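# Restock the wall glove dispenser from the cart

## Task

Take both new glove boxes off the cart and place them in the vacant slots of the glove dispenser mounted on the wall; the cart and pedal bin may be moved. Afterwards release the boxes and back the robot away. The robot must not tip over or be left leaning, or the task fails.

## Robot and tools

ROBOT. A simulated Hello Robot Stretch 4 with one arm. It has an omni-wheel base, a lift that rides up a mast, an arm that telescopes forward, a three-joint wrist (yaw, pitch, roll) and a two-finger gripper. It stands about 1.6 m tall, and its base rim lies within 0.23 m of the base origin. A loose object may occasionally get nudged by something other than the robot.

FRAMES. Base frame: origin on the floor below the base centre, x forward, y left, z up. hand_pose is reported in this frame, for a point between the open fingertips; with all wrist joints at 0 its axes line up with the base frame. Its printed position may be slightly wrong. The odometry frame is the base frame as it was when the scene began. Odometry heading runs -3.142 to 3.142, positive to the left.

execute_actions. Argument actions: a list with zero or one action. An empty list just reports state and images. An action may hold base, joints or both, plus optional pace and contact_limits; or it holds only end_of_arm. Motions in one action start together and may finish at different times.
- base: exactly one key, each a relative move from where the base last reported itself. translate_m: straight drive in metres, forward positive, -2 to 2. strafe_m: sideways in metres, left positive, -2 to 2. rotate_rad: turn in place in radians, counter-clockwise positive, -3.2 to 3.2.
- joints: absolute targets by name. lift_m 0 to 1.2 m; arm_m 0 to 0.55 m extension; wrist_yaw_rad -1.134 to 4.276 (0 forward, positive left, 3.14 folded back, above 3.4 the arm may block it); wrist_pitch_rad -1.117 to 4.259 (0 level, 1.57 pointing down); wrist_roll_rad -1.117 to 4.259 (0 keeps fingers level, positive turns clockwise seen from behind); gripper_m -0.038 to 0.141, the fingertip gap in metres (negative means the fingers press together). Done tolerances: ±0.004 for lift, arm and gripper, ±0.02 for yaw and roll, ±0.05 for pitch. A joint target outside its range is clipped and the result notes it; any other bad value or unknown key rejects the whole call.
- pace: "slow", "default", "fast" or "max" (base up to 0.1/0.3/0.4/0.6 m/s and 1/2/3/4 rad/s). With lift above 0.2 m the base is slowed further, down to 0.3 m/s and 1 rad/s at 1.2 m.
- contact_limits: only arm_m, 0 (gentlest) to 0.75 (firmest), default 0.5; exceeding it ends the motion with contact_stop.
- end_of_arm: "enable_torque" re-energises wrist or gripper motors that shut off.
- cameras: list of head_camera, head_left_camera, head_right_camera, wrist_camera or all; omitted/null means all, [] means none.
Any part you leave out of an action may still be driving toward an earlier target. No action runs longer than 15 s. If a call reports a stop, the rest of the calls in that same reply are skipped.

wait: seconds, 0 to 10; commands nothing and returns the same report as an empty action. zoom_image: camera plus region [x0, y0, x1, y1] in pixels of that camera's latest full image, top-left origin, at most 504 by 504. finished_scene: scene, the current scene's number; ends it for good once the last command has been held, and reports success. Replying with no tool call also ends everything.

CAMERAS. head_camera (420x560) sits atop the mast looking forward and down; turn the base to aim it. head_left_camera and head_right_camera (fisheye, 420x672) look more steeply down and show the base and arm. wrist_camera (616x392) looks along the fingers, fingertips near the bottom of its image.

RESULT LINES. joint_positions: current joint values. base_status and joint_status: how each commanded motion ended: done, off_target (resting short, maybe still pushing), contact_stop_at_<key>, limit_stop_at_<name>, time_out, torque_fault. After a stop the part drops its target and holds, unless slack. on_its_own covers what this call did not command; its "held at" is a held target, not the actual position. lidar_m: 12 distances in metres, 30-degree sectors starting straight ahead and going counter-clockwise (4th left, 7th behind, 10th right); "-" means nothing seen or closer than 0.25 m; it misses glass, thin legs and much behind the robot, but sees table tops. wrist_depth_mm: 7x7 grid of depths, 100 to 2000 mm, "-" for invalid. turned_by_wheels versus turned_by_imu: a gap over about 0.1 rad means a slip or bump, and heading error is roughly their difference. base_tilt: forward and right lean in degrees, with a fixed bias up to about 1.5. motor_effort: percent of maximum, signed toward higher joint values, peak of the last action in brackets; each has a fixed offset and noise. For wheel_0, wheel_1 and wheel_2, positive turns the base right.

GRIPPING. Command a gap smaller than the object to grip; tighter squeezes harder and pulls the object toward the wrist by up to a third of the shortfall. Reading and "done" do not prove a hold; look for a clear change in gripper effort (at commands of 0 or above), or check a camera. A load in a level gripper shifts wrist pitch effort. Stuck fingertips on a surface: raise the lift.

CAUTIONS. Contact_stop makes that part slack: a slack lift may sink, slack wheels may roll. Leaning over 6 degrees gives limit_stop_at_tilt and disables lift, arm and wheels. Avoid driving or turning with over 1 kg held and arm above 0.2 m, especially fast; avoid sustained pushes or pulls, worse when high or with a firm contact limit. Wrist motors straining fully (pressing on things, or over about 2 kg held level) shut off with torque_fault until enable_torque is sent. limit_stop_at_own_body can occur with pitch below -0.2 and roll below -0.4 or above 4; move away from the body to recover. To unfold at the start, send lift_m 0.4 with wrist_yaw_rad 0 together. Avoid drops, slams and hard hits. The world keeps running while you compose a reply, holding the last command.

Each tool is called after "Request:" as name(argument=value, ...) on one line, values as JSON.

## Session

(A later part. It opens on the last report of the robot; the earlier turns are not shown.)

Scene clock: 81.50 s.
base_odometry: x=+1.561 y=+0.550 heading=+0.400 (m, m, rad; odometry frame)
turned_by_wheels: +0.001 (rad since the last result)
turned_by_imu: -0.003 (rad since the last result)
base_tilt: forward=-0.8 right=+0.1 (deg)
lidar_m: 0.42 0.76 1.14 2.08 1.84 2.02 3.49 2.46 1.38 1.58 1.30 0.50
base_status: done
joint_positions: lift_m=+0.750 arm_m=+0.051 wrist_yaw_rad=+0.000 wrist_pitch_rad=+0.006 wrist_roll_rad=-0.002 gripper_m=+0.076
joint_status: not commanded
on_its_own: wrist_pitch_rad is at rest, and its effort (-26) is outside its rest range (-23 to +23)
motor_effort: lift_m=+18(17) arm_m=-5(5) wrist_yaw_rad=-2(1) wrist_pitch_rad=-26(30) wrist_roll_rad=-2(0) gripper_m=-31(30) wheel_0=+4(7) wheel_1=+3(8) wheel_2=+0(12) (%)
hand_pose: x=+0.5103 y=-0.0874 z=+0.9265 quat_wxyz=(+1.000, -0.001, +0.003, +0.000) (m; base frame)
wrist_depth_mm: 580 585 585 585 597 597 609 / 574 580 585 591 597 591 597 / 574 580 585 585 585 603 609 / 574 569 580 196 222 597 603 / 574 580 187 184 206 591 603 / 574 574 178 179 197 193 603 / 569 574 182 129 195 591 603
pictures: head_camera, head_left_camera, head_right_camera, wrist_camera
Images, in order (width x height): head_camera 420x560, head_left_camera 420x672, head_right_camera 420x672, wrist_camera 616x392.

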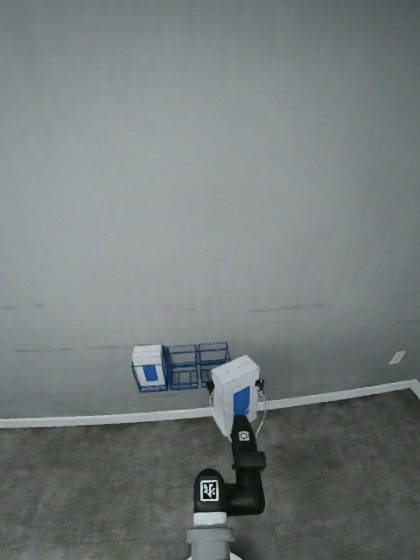

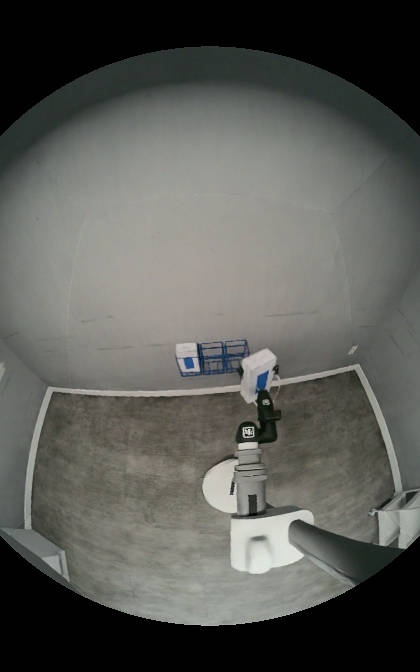

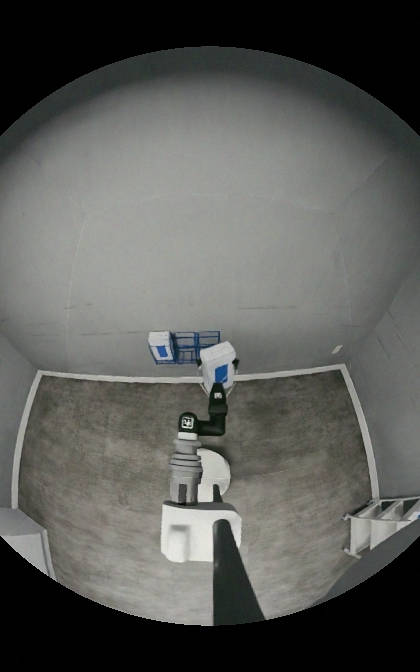

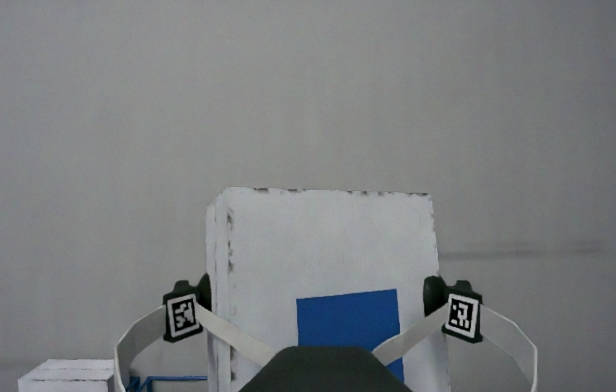

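Request:
execute_actions(actions=[{"base":{"rotate_rad":0.035},"joints":{"lift_m":0.79,"wrist_yaw_rad":-0.17},"pace":"slow"}], cameras=[])

Request:
execute_actions(actions=[{"base":{"strafe_m":0.06},"joints":{"arm_m":0.25},"pace":"slow"}])

Scene clock: 87.33 s.
base_odometry: x=+1.561 y=+0.550 heading=+0.433 (m, m, rad; odometry frame)
turned_by_wheels: +0.034 (rad since the last result)
turned_by_imu: +0.032 (rad since the last result)
base_tilt: forward=-0.9 right=+0.0 (deg)
lidar_m: 0.41 0.76 1.18 2.08 1.85 2.08 3.61 2.38 1.34 1.59 1.25 0.44
base_status: done
joint_positions: lift_m=+0.789 arm_m=+0.051 wrist_yaw_rad=-0.170 wrist_pitch_rad=+0.006 wrist_roll_rad=-0.002 gripper_m=+0.076
joint_status: all done
on_its_own: wrist_pitch_rad is at rest, and its effort (-26) is outside its rest range (-23 to +23)
motor_effort: lift_m=+24(25) arm_m=-5(5) wrist_yaw_rad=-1(5) wrist_pitch_rad=-26(30) wrist_roll_rad=-1(0) gripper_m=-35(28) wheel_0=-6(10) wheel_1=-4(4) wheel_2=-6(6) (%)
hand_pose: x=+0.4914 y=-0.1349 z=+0.9659 quat_wxyz=(+0.996, -0.001, +0.003, -0.085) (m; base frame)
wrist_depth_mm: 544 559 585 609 634 668 691 / 539 564 591 609 634 668 699 / 544 559 580 609 627 668 699 / 539 559 574 196 222 668 699 / 535 564 187 185 207 661 691 / 539 554 177 179 196 193 683 / 539 554 182 129 195 647 691
pictures: none
No camera images: the call's "cameras" was empty. Leave "cameras" out to get every camera's image.

Scene clock: 90.63 s.
base_odometry: x=+1.536 y=+0.604 heading=+0.433 (m, m, rad; odometry frame)
turned_by_wheels: +0.000 (rad since the last result)
turned_by_imu: -0.002 (rad since the last result)
base_tilt: forward=-0.8 right=+0.0 (deg)
lidar_m: 0.64 0.77 1.18 2.04 1.79 2.01 3.61 2.44 1.42 1.64 1.25 0.67
base_status: done
joint_positions: lift_m=+0.789 arm_m=+0.249 wrist_yaw_rad=-0.170 wrist_pitch_rad=+0.006 wrist_roll_rad=-0.002 gripper_m=+0.076
joint_status: all done
on_its_own: wrist_pitch_rad is at rest, and its effort (-27) is outside its rest range (-23 to +23)
motor_effort: lift_m=+24(24) arm_m=+5(6) wrist_yaw_rad=+0(1) wrist_pitch_rad=-27(28) wrist_roll_rad=+0(0) gripper_m=-31(29) wheel_0=-5(9) wheel_1=+5(8) wheel_2=+0(3) (%)
hand_pose: x=+0.6895 y=-0.1349 z=+0.9659 quat_wxyz=(+0.996, -0.001, +0.003, -0.085) (m; base frame)
wrist_depth_mm: 357 373 387 402 421 439 462 / 359 370 384 402 418 439 459 / 357 370 387 402 418 436 459 / 357 368 379 196 221 439 455 / 355 368 187 185 206 436 452 / 353 366 178 178 198 194 455 / 353 364 182 130 195 430 452
pictures: head_camera, head_left_camera, head_right_camera, wrist_camera
Images, in order (width x height): head_camera 420x560, head_left_camera 420x672, head_right_camera 420x672, wrist_camera 616x392.

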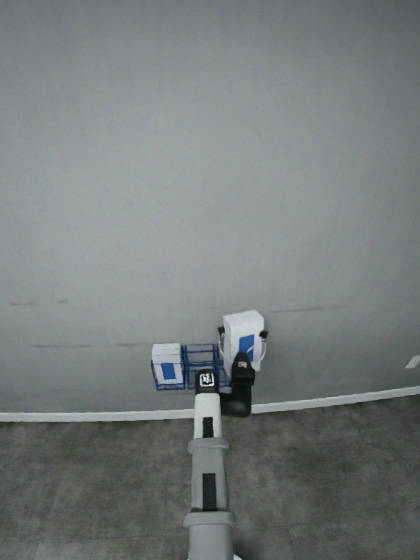

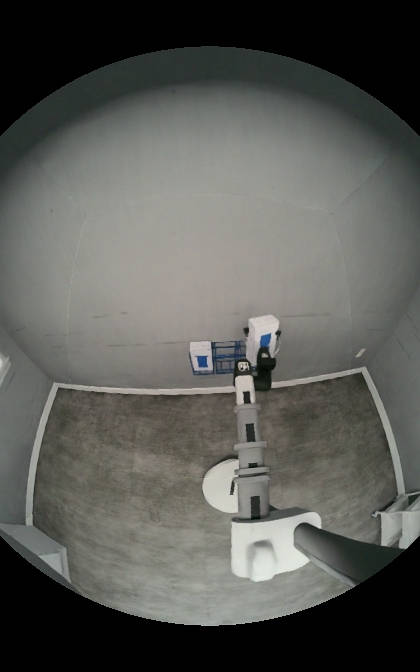

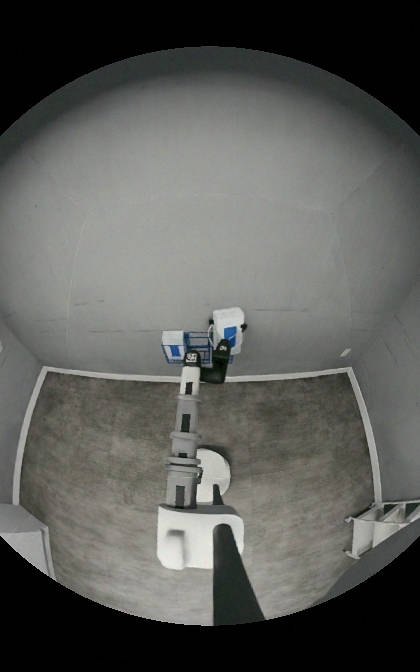

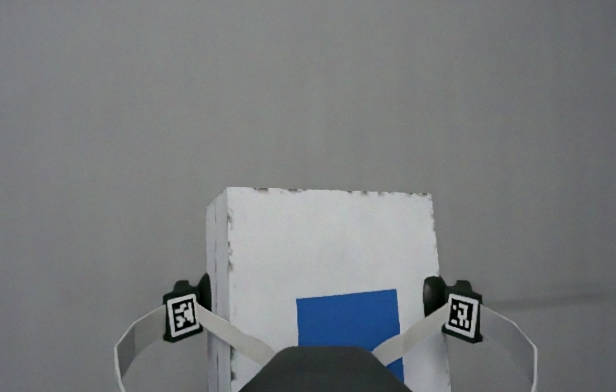

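Request:
execute_actions(actions=[{"base":{"strafe_m":0.045},"joints":{"arm_m":0.36},"pace":"slow"}], cameras=["wrist_camera"])

Request:
execute_actions(actions=[{"joints":{"lift_m":0.73},"pace":"slow","contact_limits":{}}])

Scene clock: 96.07 s.
base_odometry: x=+1.517 y=+0.645 heading=+0.433 (m, m, rad; odometry frame)
turned_by_wheels: +0.000 (rad since the last result)
turned_by_imu: -0.002 (rad since the last result)
base_tilt: forward=-0.9 right=+0.0 (deg)
lidar_m: 0.73 0.76 1.17 1.99 1.75 1.96 3.49 2.53 1.48 1.70 1.22 0.77
base_status: done
joint_positions: lift_m=+0.789 arm_m=+0.359 wrist_yaw_rad=-0.170 wrist_pitch_rad=+0.006 wrist_roll_rad=-0.002 gripper_m=+0.076
joint_status: all done
on_its_own: wrist_pitch_rad is at rest, and its effort (-26) is outside its rest range (-23 to +23)
motor_effort: lift_m=+24(24) arm_m=+5(5) wrist_yaw_rad=+0(1) wrist_pitch_rad=-26(28) wrist_roll_rad=-1(0) gripper_m=-31(29) wheel_0=-5(8) wheel_1=+5(10) wheel_2=+0(0) (%)
hand_pose: x=+0.7996 y=-0.1349 z=+0.9659 quat_wxyz=(+0.996, -0.001, +0.003, -0.085) (m; base frame)
wrist_depth_mm: 256 266 277 287 300 314 327 / 256 265 274 287 300 314 325 / 255 265 276 287 298 312 329 / 255 264 270 196 222 312 325 / 254 265 186 185 207 312 325 / 253 260 178 179 198 194 324 / 253 258 182 129 195 307 324
pictures: wrist_camera
Images, in order (width x height): wrist_camera 616x392.

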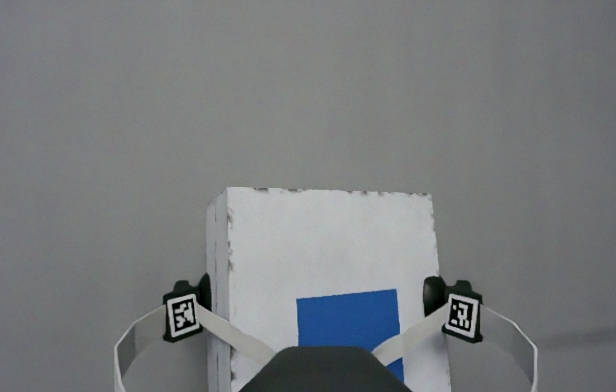

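action 0: "contact_limits" must be an object like {"arm_m": 0.15}; or leave it out

Request:
execute_actions(actions=[{"joints":{"lift_m":0.74},"pace":"slow"}])

Request:
zoom_image(camera="head_camera", region=[140, 280, 300, 420])

Request:
zoom_image(camera="head_right_camera", region=[150, 290, 280, 390])

Scene clock: 98.70 s.
base_odometry: x=+1.517 y=+0.645 heading=+0.433 (m, m, rad; odometry frame)
turned_by_wheels: +0.000 (rad since the last result)
turned_by_imu: -0.001 (rad since the last result)
base_tilt: forward=-0.8 right=+0.0 (deg)
lidar_m: 0.72 0.77 1.15 1.99 1.76 1.99 3.52 2.52 1.45 1.69 1.25 0.78
base_status: not commanded
joint_positions: lift_m=+0.740 arm_m=+0.359 wrist_yaw_rad=-0.170 wrist_pitch_rad=+0.006 wrist_roll_rad=-0.002 gripper_m=+0.076
joint_status: all done
on_its_own: wrist_pitch_rad is at rest, and its effort (-29) is outside its rest range (-23 to +23)
motor_effort: lift_m=+17(20) arm_m=+5(5) wrist_yaw_rad=+0(1) wrist_pitch_rad=-29(29) wrist_roll_rad=-1(0) gripper_m=-30(30) wheel_0=-5(5) wheel_1=+5(5) wheel_2=+0(0) (%)
hand_pose: x=+0.7996 y=-0.1349 z=+0.9165 quat_wxyz=(+0.996, -0.001, +0.003, -0.085) (m; base frame)
wrist_depth_mm: 255 265 277 289 301 315 327 / 255 265 277 286 300 315 327 / 255 265 276 286 300 314 325 / 255 265 270 196 221 312 325 / 253 263 187 184 206 310 325 / 253 260 177 179 197 194 324 / 254 260 182 129 195 306 324
pictures: head_camera, head_left_camera, head_right_camera, wrist_camera
Images, in order (width x height): head_camera 420x560, head_left_camera 420x672, head_right_camera 420x672, wrist_camera 616x392.

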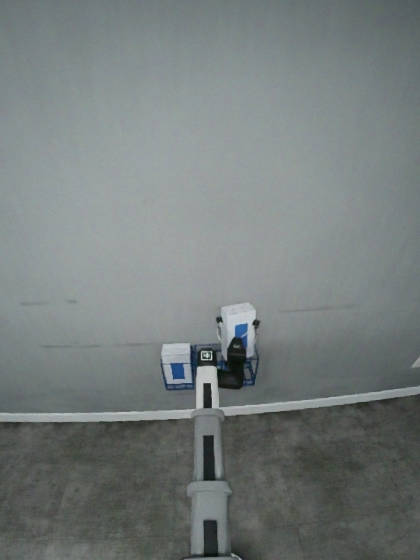

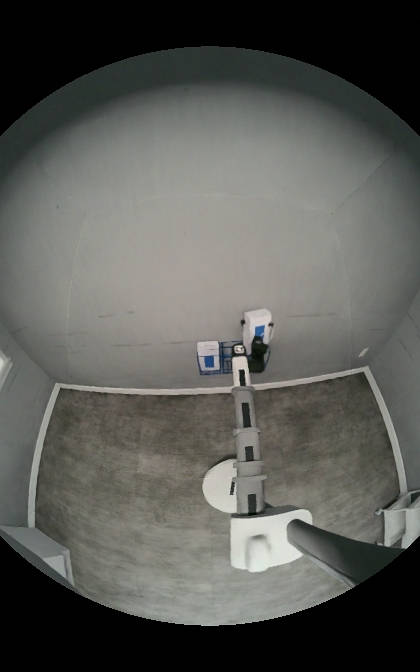

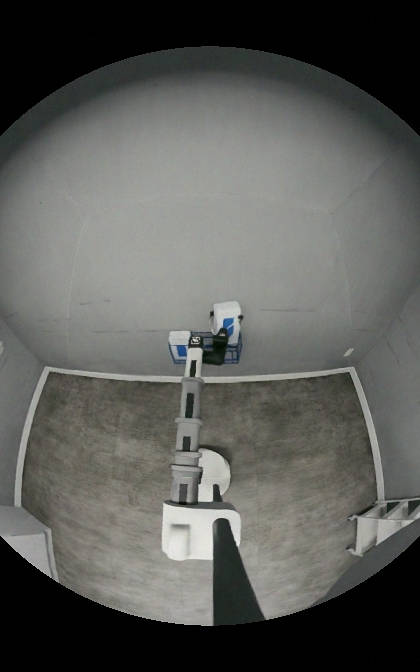

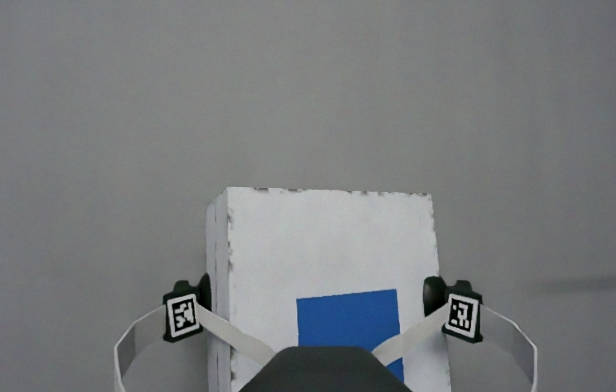

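Region (140, 280, 300, 420) of head_camera's 420x560 image, scaled by 3.150, with more detail than that image has; it fills the top 441 rows of this view, and the rest is white.

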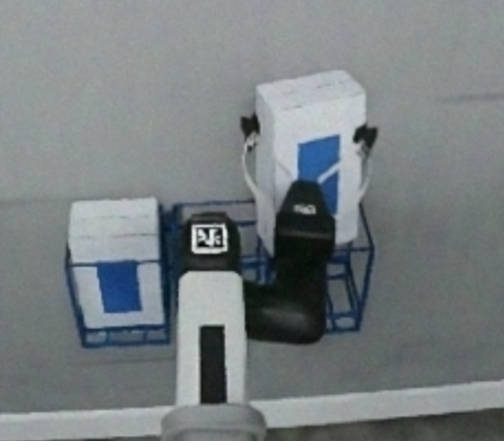

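Region (150, 290, 280, 390) of head_right_camera's 420x672 image, scaled by 3.877, with more detail than that image has; it fills the top 388 rows of this view, and the rest is white.

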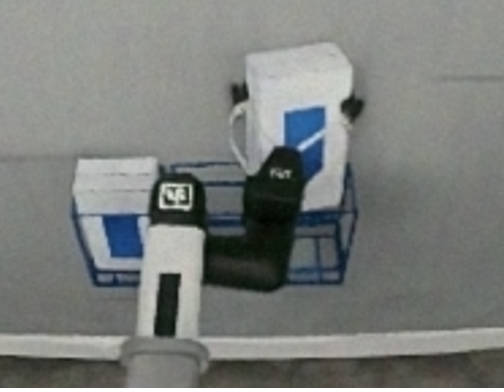

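Request:
execute_actions(actions=[{"joints":{"lift_m":0.64},"pace":"slow"}], cameras=["head_camera","wrist_camera"])

Request:
zoom_image(camera="head_camera", region=[140, 280, 300, 420])

Scene clock: 101.53 s.
torque_fault: wrist_pitch_rad switched itself off since the last result.
base_odometry: x=+1.517 y=+0.645 heading=+0.433 (m, m, rad; odometry frame)
turned_by_wheels: +0.000 (rad since the last result)
turned_by_imu: -0.001 (rad since the last result)
base_tilt: forward=-0.8 right=+0.0 (deg)
lidar_m: 0.71 0.76 1.16 2.01 1.77 1.98 3.49 2.53 1.48 1.70 1.28 0.77
base_status: not commanded
joint_positions: lift_m=+0.659 arm_m=+0.359 wrist_yaw_rad=-0.171 wrist_pitch_rad=-0.159 wrist_roll_rad=-0.001 gripper_m=+0.076
joint_status: lift_m contact_stop (moved -0.081 of -0.100)
on_its_own: lift_m is slack since a contact_stop (your +0.640 is given up); wrist_pitch_rad is off since a torque_fault, until you send "end_of_arm": "enable_torque" (its first target -0.003 is given up)
motor_effort: lift_m=+18(19) arm_m=+3(5) wrist_yaw_rad=+2(3) wrist_pitch_rad=-2(99) wrist_roll_rad=-4(5) gripper_m=-31(35) wheel_0=-5(5) wheel_1=+4(5) wheel_2=+0(0) (%)
hand_pose: x=+0.7962 y=-0.1345 z=+0.8831 quat_wxyz=(+0.993, -0.007, -0.079, -0.085) (m; base frame)
wrist_depth_mm: 290 301 315 330 345 366 382 / 283 293 306 319 334 351 368 / 274 285 296 310 324 340 353 / 267 277 283 200 233 329 343 / 260 270 199 188 211 319 330 / 255 260 179 178 196 190 320 / 248 254 177 130 190 297 312
pictures: head_camera, wrist_camera
Images, in order (width x height): head_camera 420x560, wrist_camera 616x392.

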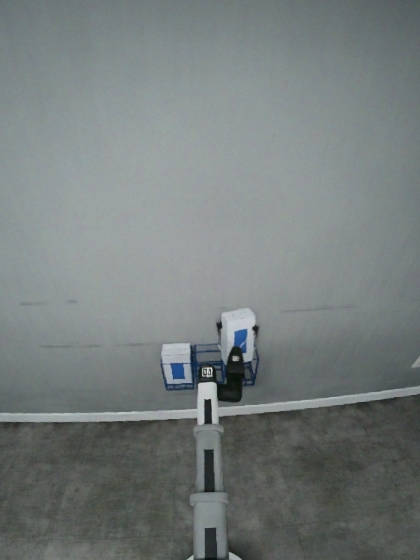

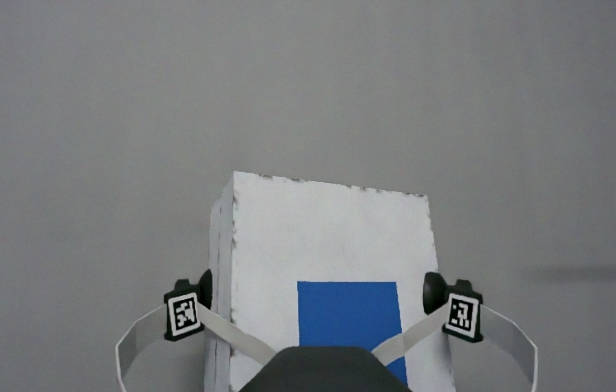

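Region (140, 280, 300, 420) of head_camera's 420x560 image, scaled by 3.150, with more detail than that image has; it fills the top 441 rows of this view, and the rest is white.

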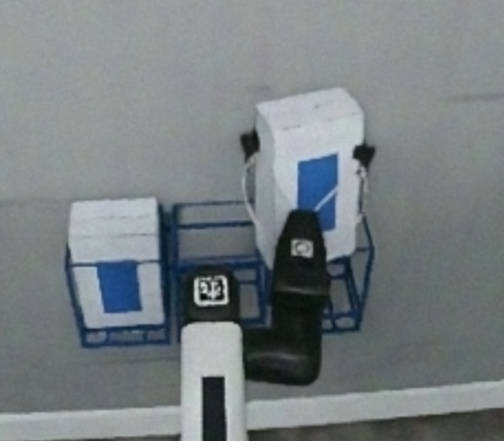

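Request:
execute_actions(actions=[{"end_of_arm":"enable_torque"}], cameras=[])

Request:
execute_actions(actions=[{"joints":{"lift_m":0.76,"wrist_pitch_rad":0.0},"pace":"slow"}], cameras=[])

Request:
execute_actions(actions=[{"base":{"strafe_m":0.025},"joints":{"wrist_yaw_rad":-0.32,"arm_m":0.37},"pace":"slow"}], cameras=["head_camera","wrist_camera"])

Request:
zoom_image(camera="head_camera", region=[140, 280, 300, 420])

Scene clock: 107.03 s.
base_odometry: x=+1.517 y=+0.645 heading=+0.433 (m, m, rad; odometry frame)
turned_by_wheels: +0.000 (rad since the last result)
turned_by_imu: -0.001 (rad since the last result)
base_tilt: forward=-0.8 right=+0.0 (deg)
lidar_m: 0.73 0.77 1.17 2.01 1.75 1.97 3.51 2.54 1.48 1.70 1.24 0.77
base_status: not commanded
joint_positions: lift_m=+0.659 arm_m=+0.359 wrist_yaw_rad=-0.171 wrist_pitch_rad=-0.159 wrist_roll_rad=-0.001 gripper_m=+0.076
joint_status: not commanded
end_of_arm: enable_torque: each motor that was off is on again
on_its_own: wrist_pitch_rad is held at -0.159, not at its first target -0.003, since a torque_fault; lift_m is slack since a contact_stop (your +0.640 is given up)
motor_effort: lift_m=+18(19) arm_m=+3(3) wrist_yaw_rad=+1(2) wrist_pitch_rad=+1(2) wrist_roll_rad=-4(3) gripper_m=-31(30) wheel_0=-5(5) wheel_1=+4(4) wheel_2=+0(0) (%)
hand_pose: x=+0.7962 y=-0.1345 z=+0.8831 quat_wxyz=(+0.993, -0.007, -0.079, -0.085) (m; base frame)
wrist_depth_mm: 290 301 314 329 345 364 382 / 282 294 306 320 334 351 368 / 274 286 297 310 324 340 355 / 267 276 282 201 233 327 342 / 260 271 199 187 211 319 332 / 255 262 179 178 196 189 322 / 249 255 177 130 189 296 312
pictures: none
No camera images: the call's "cameras" was empty. Leave "cameras" out to get every camera's image.

Scene clock: 108.73 s.
base_odometry: x=+1.517 y=+0.645 heading=+0.433 (m, m, rad; odometry frame)
turned_by_wheels: +0.000 (rad since the last result)
turned_by_imu: -0.001 (rad since the last result)
base_tilt: forward=-0.9 right=+0.0 (deg)
lidar_m: 0.72 0.74 1.17 2.01 1.75 1.94 3.51 2.52 1.46 1.70 1.25 0.78
base_status: not commanded
joint_positions: lift_m=+0.759 arm_m=+0.359 wrist_yaw_rad=-0.170 wrist_pitch_rad=+0.009 wrist_roll_rad=-0.001 gripper_m=+0.076
joint_status: all done
on_its_own: wrist_pitch_rad is at rest, and its effort (-27) is outside its rest range (-23 to +23)
motor_effort: lift_m=+24(22) arm_m=+3(3) wrist_yaw_rad=+0(2) wrist_pitch_rad=-27(87) wrist_roll_rad=-2(3) gripper_m=-31(33) wheel_0=-5(5) wheel_1=+3(4) wheel_2=+0(0) (%)
hand_pose: x=+0.7999 y=-0.1350 z=+0.9351 quat_wxyz=(+0.996, +0.000, +0.005, -0.085) (m; base frame)
wrist_depth_mm: 255 266 276 287 300 314 325 / 254 264 276 287 298 312 327 / 255 264 276 287 298 312 325 / 254 264 270 196 222 312 325 / 255 263 187 184 206 310 325 / 253 260 178 179 197 193 322 / 253 260 182 129 195 307 322
pictures: none
No camera images: the call's "cameras" was empty. Leave "cameras" out to get every camera's image.

Scene clock: 109.93 s.
base_odometry: x=+1.506 y=+0.667 heading=+0.433 (m, m, rad; odometry frame)
turned_by_wheels: +0.000 (rad since the last result)
turned_by_imu: -0.001 (rad since the last result)
base_tilt: forward=-0.8 right=+0.0 (deg)
lidar_m: 0.70 0.86 1.17 1.98 1.73 1.92 3.52 2.57 1.50 1.71 1.23 0.76
base_status: done
joint_positions: lift_m=+0.759 arm_m=+0.369 wrist_yaw_rad=-0.320 wrist_pitch_rad=+0.009 wrist_roll_rad=-0.002 gripper_m=+0.076
joint_status: all done
on_its_own: wrist_pitch_rad is at rest, and its effort (-28) is outside its rest range (-23 to +23)
motor_effort: lift_m=+24(24) arm_m=+5(6) wrist_yaw_rad=-1(7) wrist_pitch_rad=-28(28) wrist_roll_rad=+0(1) gripper_m=-30(35) wheel_0=-4(9) wheel_1=+4(9) wheel_2=+0(2) (%)
hand_pose: x=+0.7864 y=-0.1736 z=+0.9351 quat_wxyz=(+0.987, +0.000, +0.005, -0.159) (m; base frame)
wrist_depth_mm: 244 260 279 303 329 362 397 / 243 260 279 303 329 362 397 / 244 259 281 301 329 359 394 / 243 259 271 196 222 357 394 / 243 259 186 185 207 355 392 / 242 253 178 179 197 194 392 / 242 253 183 129 195 349 389
pictures: head_camera, wrist_camera
Images, in order (width x height): head_camera 420x560, wrist_camera 616x392.

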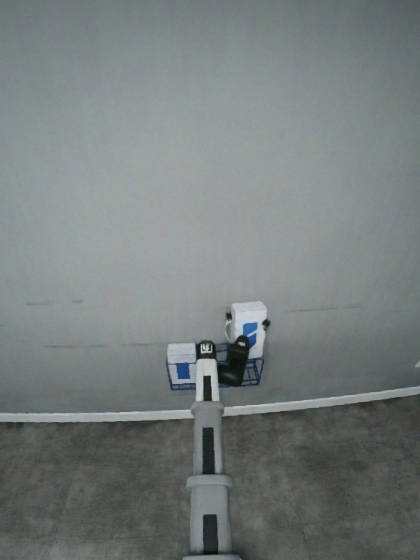

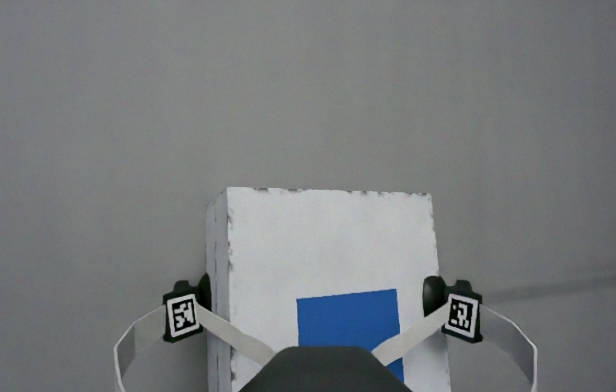

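Region (140, 280, 300, 420) of head_camera's 420x560 image, scaled by 3.150, with more detail than that image has; it fills the top 441 rows of this view, and the rest is white.

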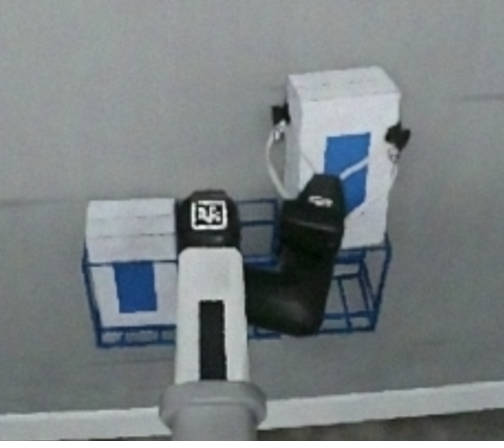

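Request:
execute_actions(actions=[{"joints":{"lift_m":0.695},"pace":"slow"}], cameras=["head_camera"])

Request:
zoom_image(camera="head_camera", region=[140, 280, 300, 420])

Scene clock: 115.13 s.
base_odometry: x=+1.506 y=+0.667 heading=+0.433 (m, m, rad; odometry frame)
turned_by_wheels: +0.000 (rad since the last result)
turned_by_imu: -0.002 (rad since the last result)
base_tilt: forward=-0.9 right=+0.0 (deg)
lidar_m: 0.71 0.87 1.15 1.98 1.77 1.94 3.52 2.57 1.49 1.72 1.24 0.74
base_status: not commanded
joint_positions: lift_m=+0.696 arm_m=+0.369 wrist_yaw_rad=-0.320 wrist_pitch_rad=-0.008 wrist_roll_rad=-0.002 gripper_m=+0.076
joint_status: all done
on_its_own: wrist_pitch_rad is at rest, and its effort (+24) is outside its rest range (-23 to +23)
motor_effort: lift_m=+10(24) arm_m=+5(5) wrist_yaw_rad=-1(2) wrist_pitch_rad=+24(26) wrist_roll_rad=+0(0) gripper_m=-32(27) wheel_0=-4(4) wheel_1=+4(3) wheel_2=+0(0) (%)
hand_pose: x=+0.7865 y=-0.1736 z=+0.8763 quat_wxyz=(+0.987, -0.001, -0.004, -0.159) (m; base frame)
wrist_depth_mm: 248 265 286 307 336 370 407 / 246 264 283 306 334 366 402 / 246 263 281 304 330 366 399 / 245 259 270 193 225 362 394 / 243 259 190 185 207 359 392 / 242 253 178 178 196 188 389 / 240 255 181 129 193 345 387
pictures: head_camera
Images, in order (width x height): head_camera 420x560.

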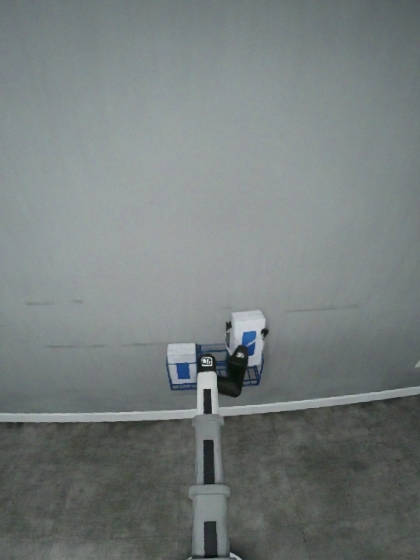

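Region (140, 280, 300, 420) of head_camera's 420x560 image, scaled by 3.150, with more detail than that image has; it fills the top 441 rows of this view, and the rest is white.

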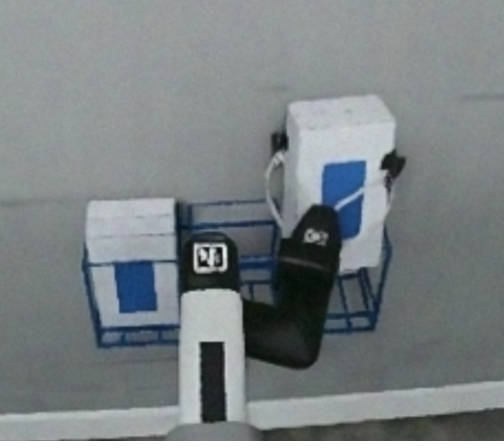

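Request:
execute_actions(actions=[{"joints":{"lift_m":0.75},"pace":"slow"}], cameras=[])

Request:
execute_actions(actions=[{"joints":{"arm_m":0.395},"pace":"slow","contact_limits":{"arm_m":0.2}}], cameras=[])

Request:
execute_actions(actions=[{"joints":{"lift_m":0.69},"pace":"slow"}], cameras=["head_camera","head_right_camera"])

Request:
zoom_image(camera="head_camera", region=[140, 280, 300, 420])

Scene clock: 120.07 s.
base_odometry: x=+1.506 y=+0.667 heading=+0.433 (m, m, rad; odometry frame)
turned_by_wheels: +0.000 (rad since the last result)
turned_by_imu: -0.002 (rad since the last result)
base_tilt: forward=-0.8 right=+0.0 (deg)
lidar_m: 0.71 0.85 1.15 1.97 1.74 1.91 3.52 2.57 1.49 1.71 1.26 0.75
base_status: not commanded
joint_positions: lift_m=+0.749 arm_m=+0.369 wrist_yaw_rad=-0.320 wrist_pitch_rad=+0.009 wrist_roll_rad=-0.002 gripper_m=+0.076
joint_status: all done
on_its_own: wrist_pitch_rad is at rest, and its effort (-27) is outside its rest range (-23 to +23)
motor_effort: lift_m=+24(25) arm_m=+5(5) wrist_yaw_rad=-2(2) wrist_pitch_rad=-27(30) wrist_roll_rad=-1(1) gripper_m=-28(29) wheel_0=-4(4) wheel_1=+4(4) wheel_2=+0(0) (%)
hand_pose: x=+0.7865 y=-0.1736 z=+0.9251 quat_wxyz=(+0.987, +0.000, +0.005, -0.159) (m; base frame)
wrist_depth_mm: 244 260 279 303 329 362 397 / 244 260 281 303 329 359 397 / 244 260 279 303 329 359 394 / 244 259 271 196 222 357 394 / 243 259 187 185 206 357 392 / 243 253 177 179 197 194 392 / 242 253 182 129 195 349 389
pictures: none
No camera images: the call's "cameras" was empty. Leave "cameras" out to get every camera's image.

Scene clock: 121.37 s.
base_odometry: x=+1.506 y=+0.667 heading=+0.433 (m, m, rad; odometry frame)
turned_by_wheels: +0.000 (rad since the last result)
turned_by_imu: -0.001 (rad since the last result)
base_tilt: forward=-0.9 right=+0.0 (deg)
lidar_m: 0.71 0.87 1.16 1.98 1.73 1.95 3.52 2.58 1.51 1.71 1.24 0.75
base_status: not commanded
joint_positions: lift_m=+0.749 arm_m=+0.394 wrist_yaw_rad=-0.320 wrist_pitch_rad=+0.009 wrist_roll_rad=-0.002 gripper_m=+0.076
joint_status: all done
on_its_own: wrist_pitch_rad is at rest, and its effort (-26) is outside its rest range (-23 to +23)
motor_effort: lift_m=+24(24) arm_m=+5(5) wrist_yaw_rad=-1(2) wrist_pitch_rad=-26(28) wrist_roll_rad=+0(1) gripper_m=-28(27) wheel_0=-4(4) wheel_1=+3(3) wheel_2=+0(0) (%)
contact_limits: arm_m 0.2
hand_pose: x=+0.8114 y=-0.1736 z=+0.9251 quat_wxyz=(+0.987, +0.000, +0.005, -0.159) (m; base frame)
wrist_depth_mm: 223 237 254 276 300 329 359 / 222 236 255 276 300 330 362 / 221 236 255 276 298 329 359 / 221 236 246 197 222 327 357 / 221 236 186 184 207 327 357 / 221 231 177 178 197 193 357 / 220 230 182 129 195 320 357
pictures: none
No camera images: the call's "cameras" was empty. Leave "cameras" out to get every camera's image.

Scene clock: 122.73 s.
base_odometry: x=+1.506 y=+0.667 heading=+0.433 (m, m, rad; odometry frame)
turned_by_wheels: +0.000 (rad since the last result)
turned_by_imu: -0.001 (rad since the last result)
base_tilt: forward=-0.9 right=+0.0 (deg)
lidar_m: 0.72 0.85 1.16 1.98 1.76 1.94 3.48 2.59 1.48 1.72 1.24 0.78
base_status: not commanded
joint_positions: lift_m=+0.691 arm_m=+0.394 wrist_yaw_rad=-0.321 wrist_pitch_rad=-0.010 wrist_roll_rad=-0.001 gripper_m=+0.076
joint_status: all done
on_its_own: wrist_pitch_rad is at rest, and its effort (+26) is outside its rest range (-23 to +23)
motor_effort: lift_m=+10(23) arm_m=+5(5) wrist_yaw_rad=+2(2) wrist_pitch_rad=+26(30) wrist_roll_rad=-2(2) gripper_m=-28(25) wheel_0=-4(4) wheel_1=+3(3) wheel_2=+0(0) (%)
hand_pose: x=+0.8113 y=-0.1739 z=+0.8718 quat_wxyz=(+0.987, -0.001, -0.005, -0.160) (m; base frame)
wrist_depth_mm: 226 242 260 282 307 340 373 / 226 241 259 281 306 336 368 / 224 239 257 278 304 332 364 / 222 237 248 194 224 330 362 / 222 236 194 185 208 325 357 / 220 231 180 178 196 186 355 / 218 231 183 130 192 315 353
pictures: head_camera, head_right_camera
Images, in order (width x height): head_camera 420x560, head_right_camera 420x672.

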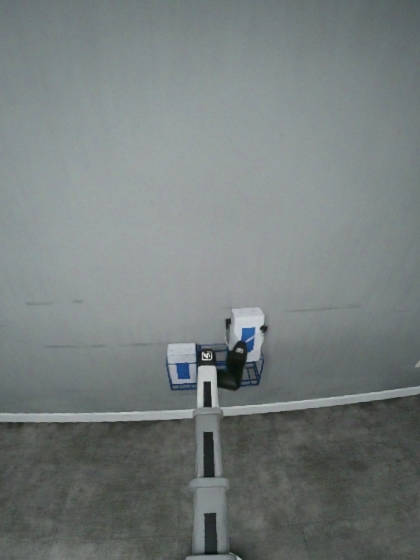

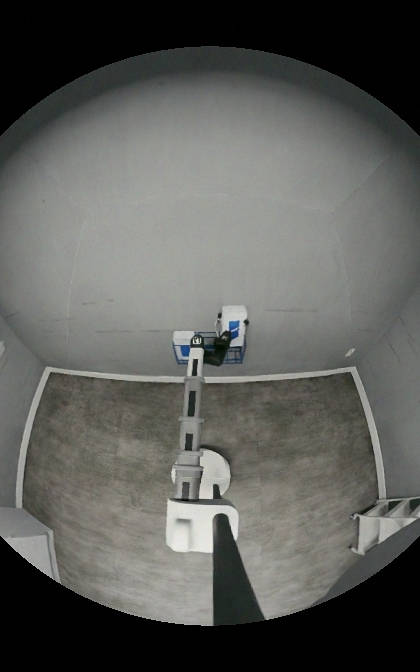

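Region (140, 280, 300, 420) of head_camera's 420x560 image, scaled by 3.150, with more detail than that image has; it fills the top 441 rows of this view, and the rest is white.

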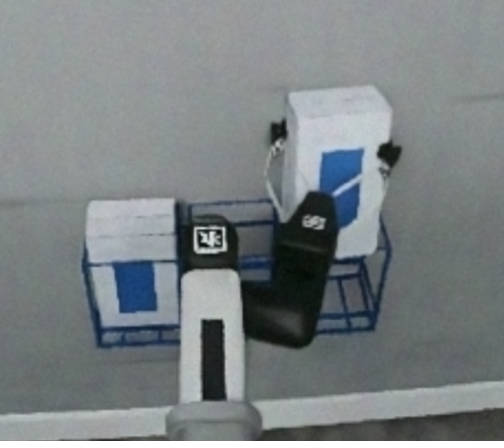

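Request:
execute_actions(actions=[{"joints":{"lift_m":0.74},"pace":"slow"}], cameras=[])

Request:
execute_actions(actions=[{"base":{"strafe_m":-0.012},"pace":"slow"}], cameras=[])

Request:
execute_actions(actions=[{"joints":{"lift_m":0.69},"pace":"slow"}], cameras=["head_camera","wrist_camera"])

Request:
zoom_image(camera="head_camera", region=[180, 290, 290, 400])

Scene clock: 127.63 s.
base_odometry: x=+1.506 y=+0.667 heading=+0.433 (m, m, rad; odometry frame)
turned_by_wheels: +0.000 (rad since the last result)
turned_by_imu: -0.002 (rad since the last result)
base_tilt: forward=-0.9 right=+0.0 (deg)
lidar_m: 0.72 0.87 1.16 1.98 1.73 1.94 3.48 2.55 1.48 1.72 1.24 0.77
base_status: not commanded
joint_positions: lift_m=+0.740 arm_m=+0.394 wrist_yaw_rad=-0.320 wrist_pitch_rad=+0.009 wrist_roll_rad=-0.001 gripper_m=+0.076
joint_status: all done
on_its_own: wrist_pitch_rad is at rest, and its effort (-26) is outside its rest range (-23 to +23)
motor_effort: lift_m=+24(25) arm_m=+5(5) wrist_yaw_rad=+1(2) wrist_pitch_rad=-26(29) wrist_roll_rad=-1(2) gripper_m=-29(29) wheel_0=-4(4) wheel_1=+3(3) wheel_2=+0(0) (%)
hand_pose: x=+0.8114 y=-0.1738 z=+0.9151 quat_wxyz=(+0.987, +0.000, +0.005, -0.159) (m; base frame)
wrist_depth_mm: 223 237 256 276 300 330 364 / 222 237 255 276 298 329 359 / 222 237 256 276 300 329 359 / 222 237 246 196 222 329 355 / 221 236 187 184 206 327 357 / 221 231 178 179 197 193 357 / 220 231 183 129 195 319 355
pictures: none
No camera images: the call's "cameras" was empty. Leave "cameras" out to get every camera's image.

Scene clock: 128.57 s.
base_odometry: x=+1.511 y=+0.657 heading=+0.433 (m, m, rad; odometry frame)
turned_by_wheels: +0.000 (rad since the last result)
turned_by_imu: +0.000 (rad since the last result)
base_tilt: forward=-0.8 right=+0.0 (deg)
lidar_m: 0.73 0.87 1.15 1.98 1.76 1.94 3.52 2.54 1.49 1.70 1.24 0.77
base_status: done
joint_positions: lift_m=+0.740 arm_m=+0.394 wrist_yaw_rad=-0.320 wrist_pitch_rad=+0.009 wrist_roll_rad=-0.001 gripper_m=+0.076
joint_status: not commanded
on_its_own: wrist_pitch_rad is at rest, and its effort (-28) is outside its rest range (-23 to +23)
motor_effort: lift_m=+24(24) arm_m=+5(4) wrist_yaw_rad=+0(1) wrist_pitch_rad=-28(25) wrist_roll_rad=-1(1) gripper_m=-35(29) wheel_0=+3(7) wheel_1=-5(8) wheel_2=+0(1) (%)
hand_pose: x=+0.8114 y=-0.1737 z=+0.9151 quat_wxyz=(+0.987, +0.000, +0.005, -0.159) (m; base frame)
wrist_depth_mm: 223 238 256 277 301 330 362 / 223 237 256 276 301 329 359 / 222 237 254 274 300 329 359 / 222 237 247 196 221 329 359 / 221 236 187 185 206 329 357 / 221 231 178 179 197 193 357 / 220 231 182 129 195 320 359
pictures: none
No camera images: the call's "cameras" was empty. Leave "cameras" out to get every camera's image.

Scene clock: 129.87 s.
base_odometry: x=+1.511 y=+0.657 heading=+0.433 (m, m, rad; odometry frame)
turned_by_wheels: +0.000 (rad since the last result)
turned_by_imu: -0.001 (rad since the last result)
base_tilt: forward=-0.9 right=+0.0 (deg)
lidar_m: 0.73 0.85 1.15 1.98 1.76 1.96 3.50 2.57 1.48 1.68 1.24 0.76
base_status: not commanded
joint_positions: lift_m=+0.691 arm_m=+0.394 wrist_yaw_rad=-0.320 wrist_pitch_rad=-0.010 wrist_roll_rad=-0.001 gripper_m=+0.076
joint_status: all done
on_its_own: wrist_pitch_rad is at rest, and its effort (+27) is outside its rest range (-23 to +23)
motor_effort: lift_m=+10(22) arm_m=+4(5) wrist_yaw_rad=+0(0) wrist_pitch_rad=+27(27) wrist_roll_rad=-2(1) gripper_m=-32(27) wheel_0=+3(3) wheel_1=-5(5) wheel_2=+0(0) (%)
hand_pose: x=+0.8114 y=-0.1737 z=+0.8717 quat_wxyz=(+0.987, -0.001, -0.005, -0.159) (m; base frame)
wrist_depth_mm: 227 243 260 283 307 340 370 / 225 240 259 281 306 336 368 / 224 239 258 279 303 334 366 / 224 238 248 194 224 330 364 / 221 236 193 185 208 327 357 / 220 230 180 178 196 186 353 / 219 233 182 130 193 317 351
pictures: head_camera, wrist_camera
Images, in order (width x height): head_camera 420x560, wrist_camera 616x392.

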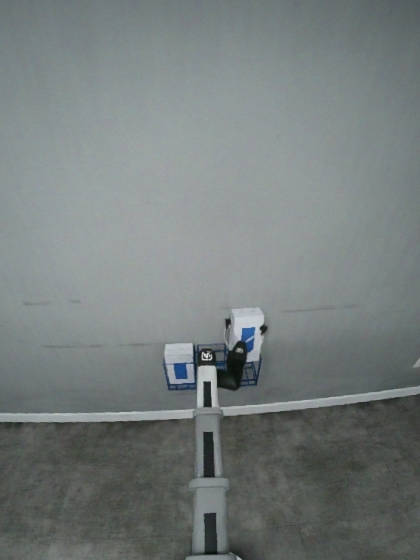

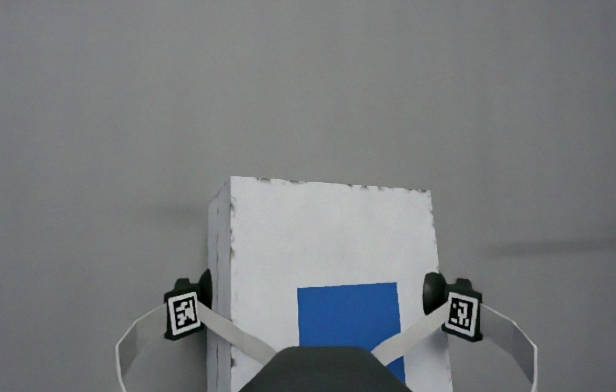

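Region (180, 290, 290, 400) of head_camera's 420x560 image, scaled by 4.582, with more detail than that image has.

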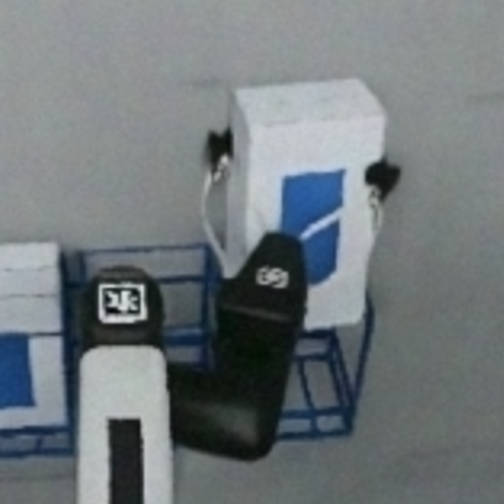

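Request:
execute_actions(actions=[{"joints":{"lift_m":0.74},"pace":"slow"}], cameras=[])

Request:
execute_actions(actions=[{"base":{"strafe_m":0.006},"joints":{"wrist_pitch_rad":-0.15,"arm_m":0.385},"pace":"slow"}], cameras=[])

Request:
execute_actions(actions=[{"joints":{"lift_m":0.65},"pace":"slow"}], cameras=["head_camera","wrist_camera"])

Request:
zoom_image(camera="head_camera", region=[180, 290, 290, 400])

Scene clock: 136.70 s.
base_odometry: x=+1.511 y=+0.657 heading=+0.433 (m, m, rad; odometry frame)
turned_by_wheels: +0.000 (rad since the last result)
turned_by_imu: -0.002 (rad since the last result)
base_tilt: forward=-0.8 right=+0.0 (deg)
lidar_m: 0.73 0.87 1.15 1.98 1.74 1.96 3.51 2.56 1.50 1.70 1.25 0.76
base_status: not commanded
joint_positions: lift_m=+0.740 arm_m=+0.394 wrist_yaw_rad=-0.320 wrist_pitch_rad=+0.009 wrist_roll_rad=-0.001 gripper_m=+0.076
joint_status: all done
on_its_own: wrist_pitch_rad is at rest, and its effort (-27) is outside its rest range (-23 to +23)
motor_effort: lift_m=+24(18) arm_m=+4(5) wrist_yaw_rad=+0(0) wrist_pitch_rad=-27(31) wrist_roll_rad=-1(1) gripper_m=-29(32) wheel_0=+3(3) wheel_1=-5(5) wheel_2=+0(0) (%)
hand_pose: x=+0.8114 y=-0.1737 z=+0.9151 quat_wxyz=(+0.987, +0.000, +0.005, -0.159) (m; base frame)
wrist_depth_mm: 223 237 256 276 301 332 362 / 223 237 255 276 300 330 362 / 222 237 256 276 300 330 359 / 222 236 247 197 223 325 357 / 222 236 187 185 206 327 355 / 220 231 177 179 197 194 357 / 220 231 182 129 195 320 355
pictures: none
No camera images: the call's "cameras" was empty. Leave "cameras" out to get every camera's image.

Scene clock: 137.63 s.
base_odometry: x=+1.509 y=+0.662 heading=+0.433 (m, m, rad; odometry frame)
turned_by_wheels: +0.000 (rad since the last result)
turned_by_imu: +0.000 (rad since the last result)
base_tilt: forward=-0.8 right=+0.0 (deg)
lidar_m: 0.71 0.85 1.15 1.98 1.74 1.95 3.52 2.56 1.49 1.69 1.24 0.77
base_status: done
joint_positions: lift_m=+0.740 arm_m=+0.386 wrist_yaw_rad=-0.320 wrist_pitch_rad=-0.140 wrist_roll_rad=-0.001 gripper_m=+0.076
joint_status: all done
on_its_own: wrist_pitch_rad is at rest, and its effort (-28) is outside its rest range (-23 to +23)
motor_effort: lift_m=+24(25) arm_m=-5(5) wrist_yaw_rad=+0(1) wrist_pitch_rad=-28(36) wrist_roll_rad=-1(1) gripper_m=-33(28) wheel_0=-5(6) wheel_1=+5(7) wheel_2=+0(0) (%)
hand_pose: x=+0.8005 y=-0.1728 z=+0.9581 quat_wxyz=(+0.985, -0.012, -0.069, -0.159) (m; base frame)
wrist_depth_mm: 254 273 294 319 351 392 433 / 248 266 287 310 342 377 413 / 243 260 279 303 332 366 399 / 238 254 264 199 224 351 387 / 234 250 190 186 208 343 375 / 229 239 178 179 196 193 364 / 224 236 180 129 193 319 355
pictures: none
No camera images: the call's "cameras" was empty. Leave "cameras" out to get every camera's image.

Scene clock: 139.27 s.
base_odometry: x=+1.509 y=+0.662 heading=+0.433 (m, m, rad; odometry frame)
turned_by_wheels: +0.000 (rad since the last result)
turned_by_imu: -0.001 (rad since the last result)
base_tilt: forward=-0.9 right=+0.0 (deg)
lidar_m: 0.71 0.86 1.14 1.98 1.75 1.92 3.51 2.54 1.49 1.72 1.25 0.77
base_status: not commanded
joint_positions: lift_m=+0.651 arm_m=+0.386 wrist_yaw_rad=-0.321 wrist_pitch_rad=-0.162 wrist_roll_rad=-0.001 gripper_m=+0.076
joint_status: all done
on_its_own: wrist_pitch_rad is at rest, and its effort (+31) is outside its rest range (-23 to +23)
motor_effort: lift_m=+9(25) arm_m=-5(5) wrist_yaw_rad=+2(1) wrist_pitch_rad=+31(34) wrist_roll_rad=-3(3) gripper_m=-31(33) wheel_0=-5(5) wheel_1=+5(5) wheel_2=+0(0) (%)
hand_pose: x=+0.7994 y=-0.1727 z=+0.8754 quat_wxyz=(+0.984, -0.013, -0.080, -0.159) (m; base frame)
wrist_depth_mm: 259 281 303 330 366 404 449 / 254 272 293 319 351 389 430 / 247 265 285 309 338 373 410 / 243 257 267 195 224 359 392 / 235 251 197 186 208 345 382 / 229 239 181 179 196 186 364 / 224 236 183 130 192 317 351
pictures: head_camera, wrist_camera
Images, in order (width x height): head_camera 420x560, wrist_camera 616x392.

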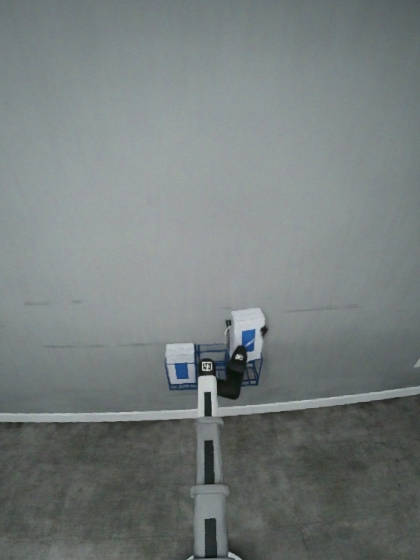

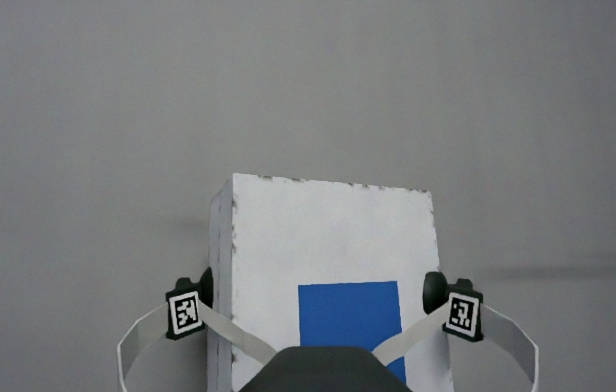

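Region (180, 290, 290, 400) of head_camera's 420x560 image, scaled by 4.582, with more detail than that image has.

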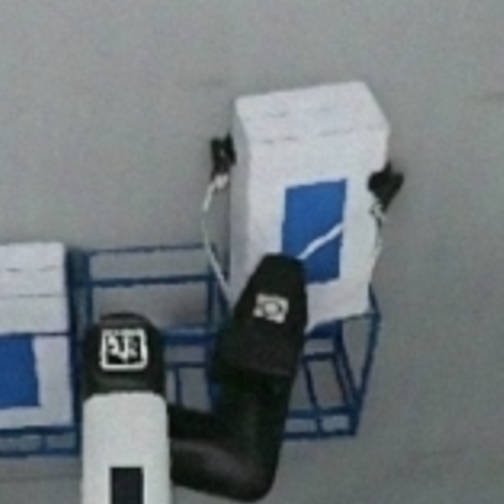

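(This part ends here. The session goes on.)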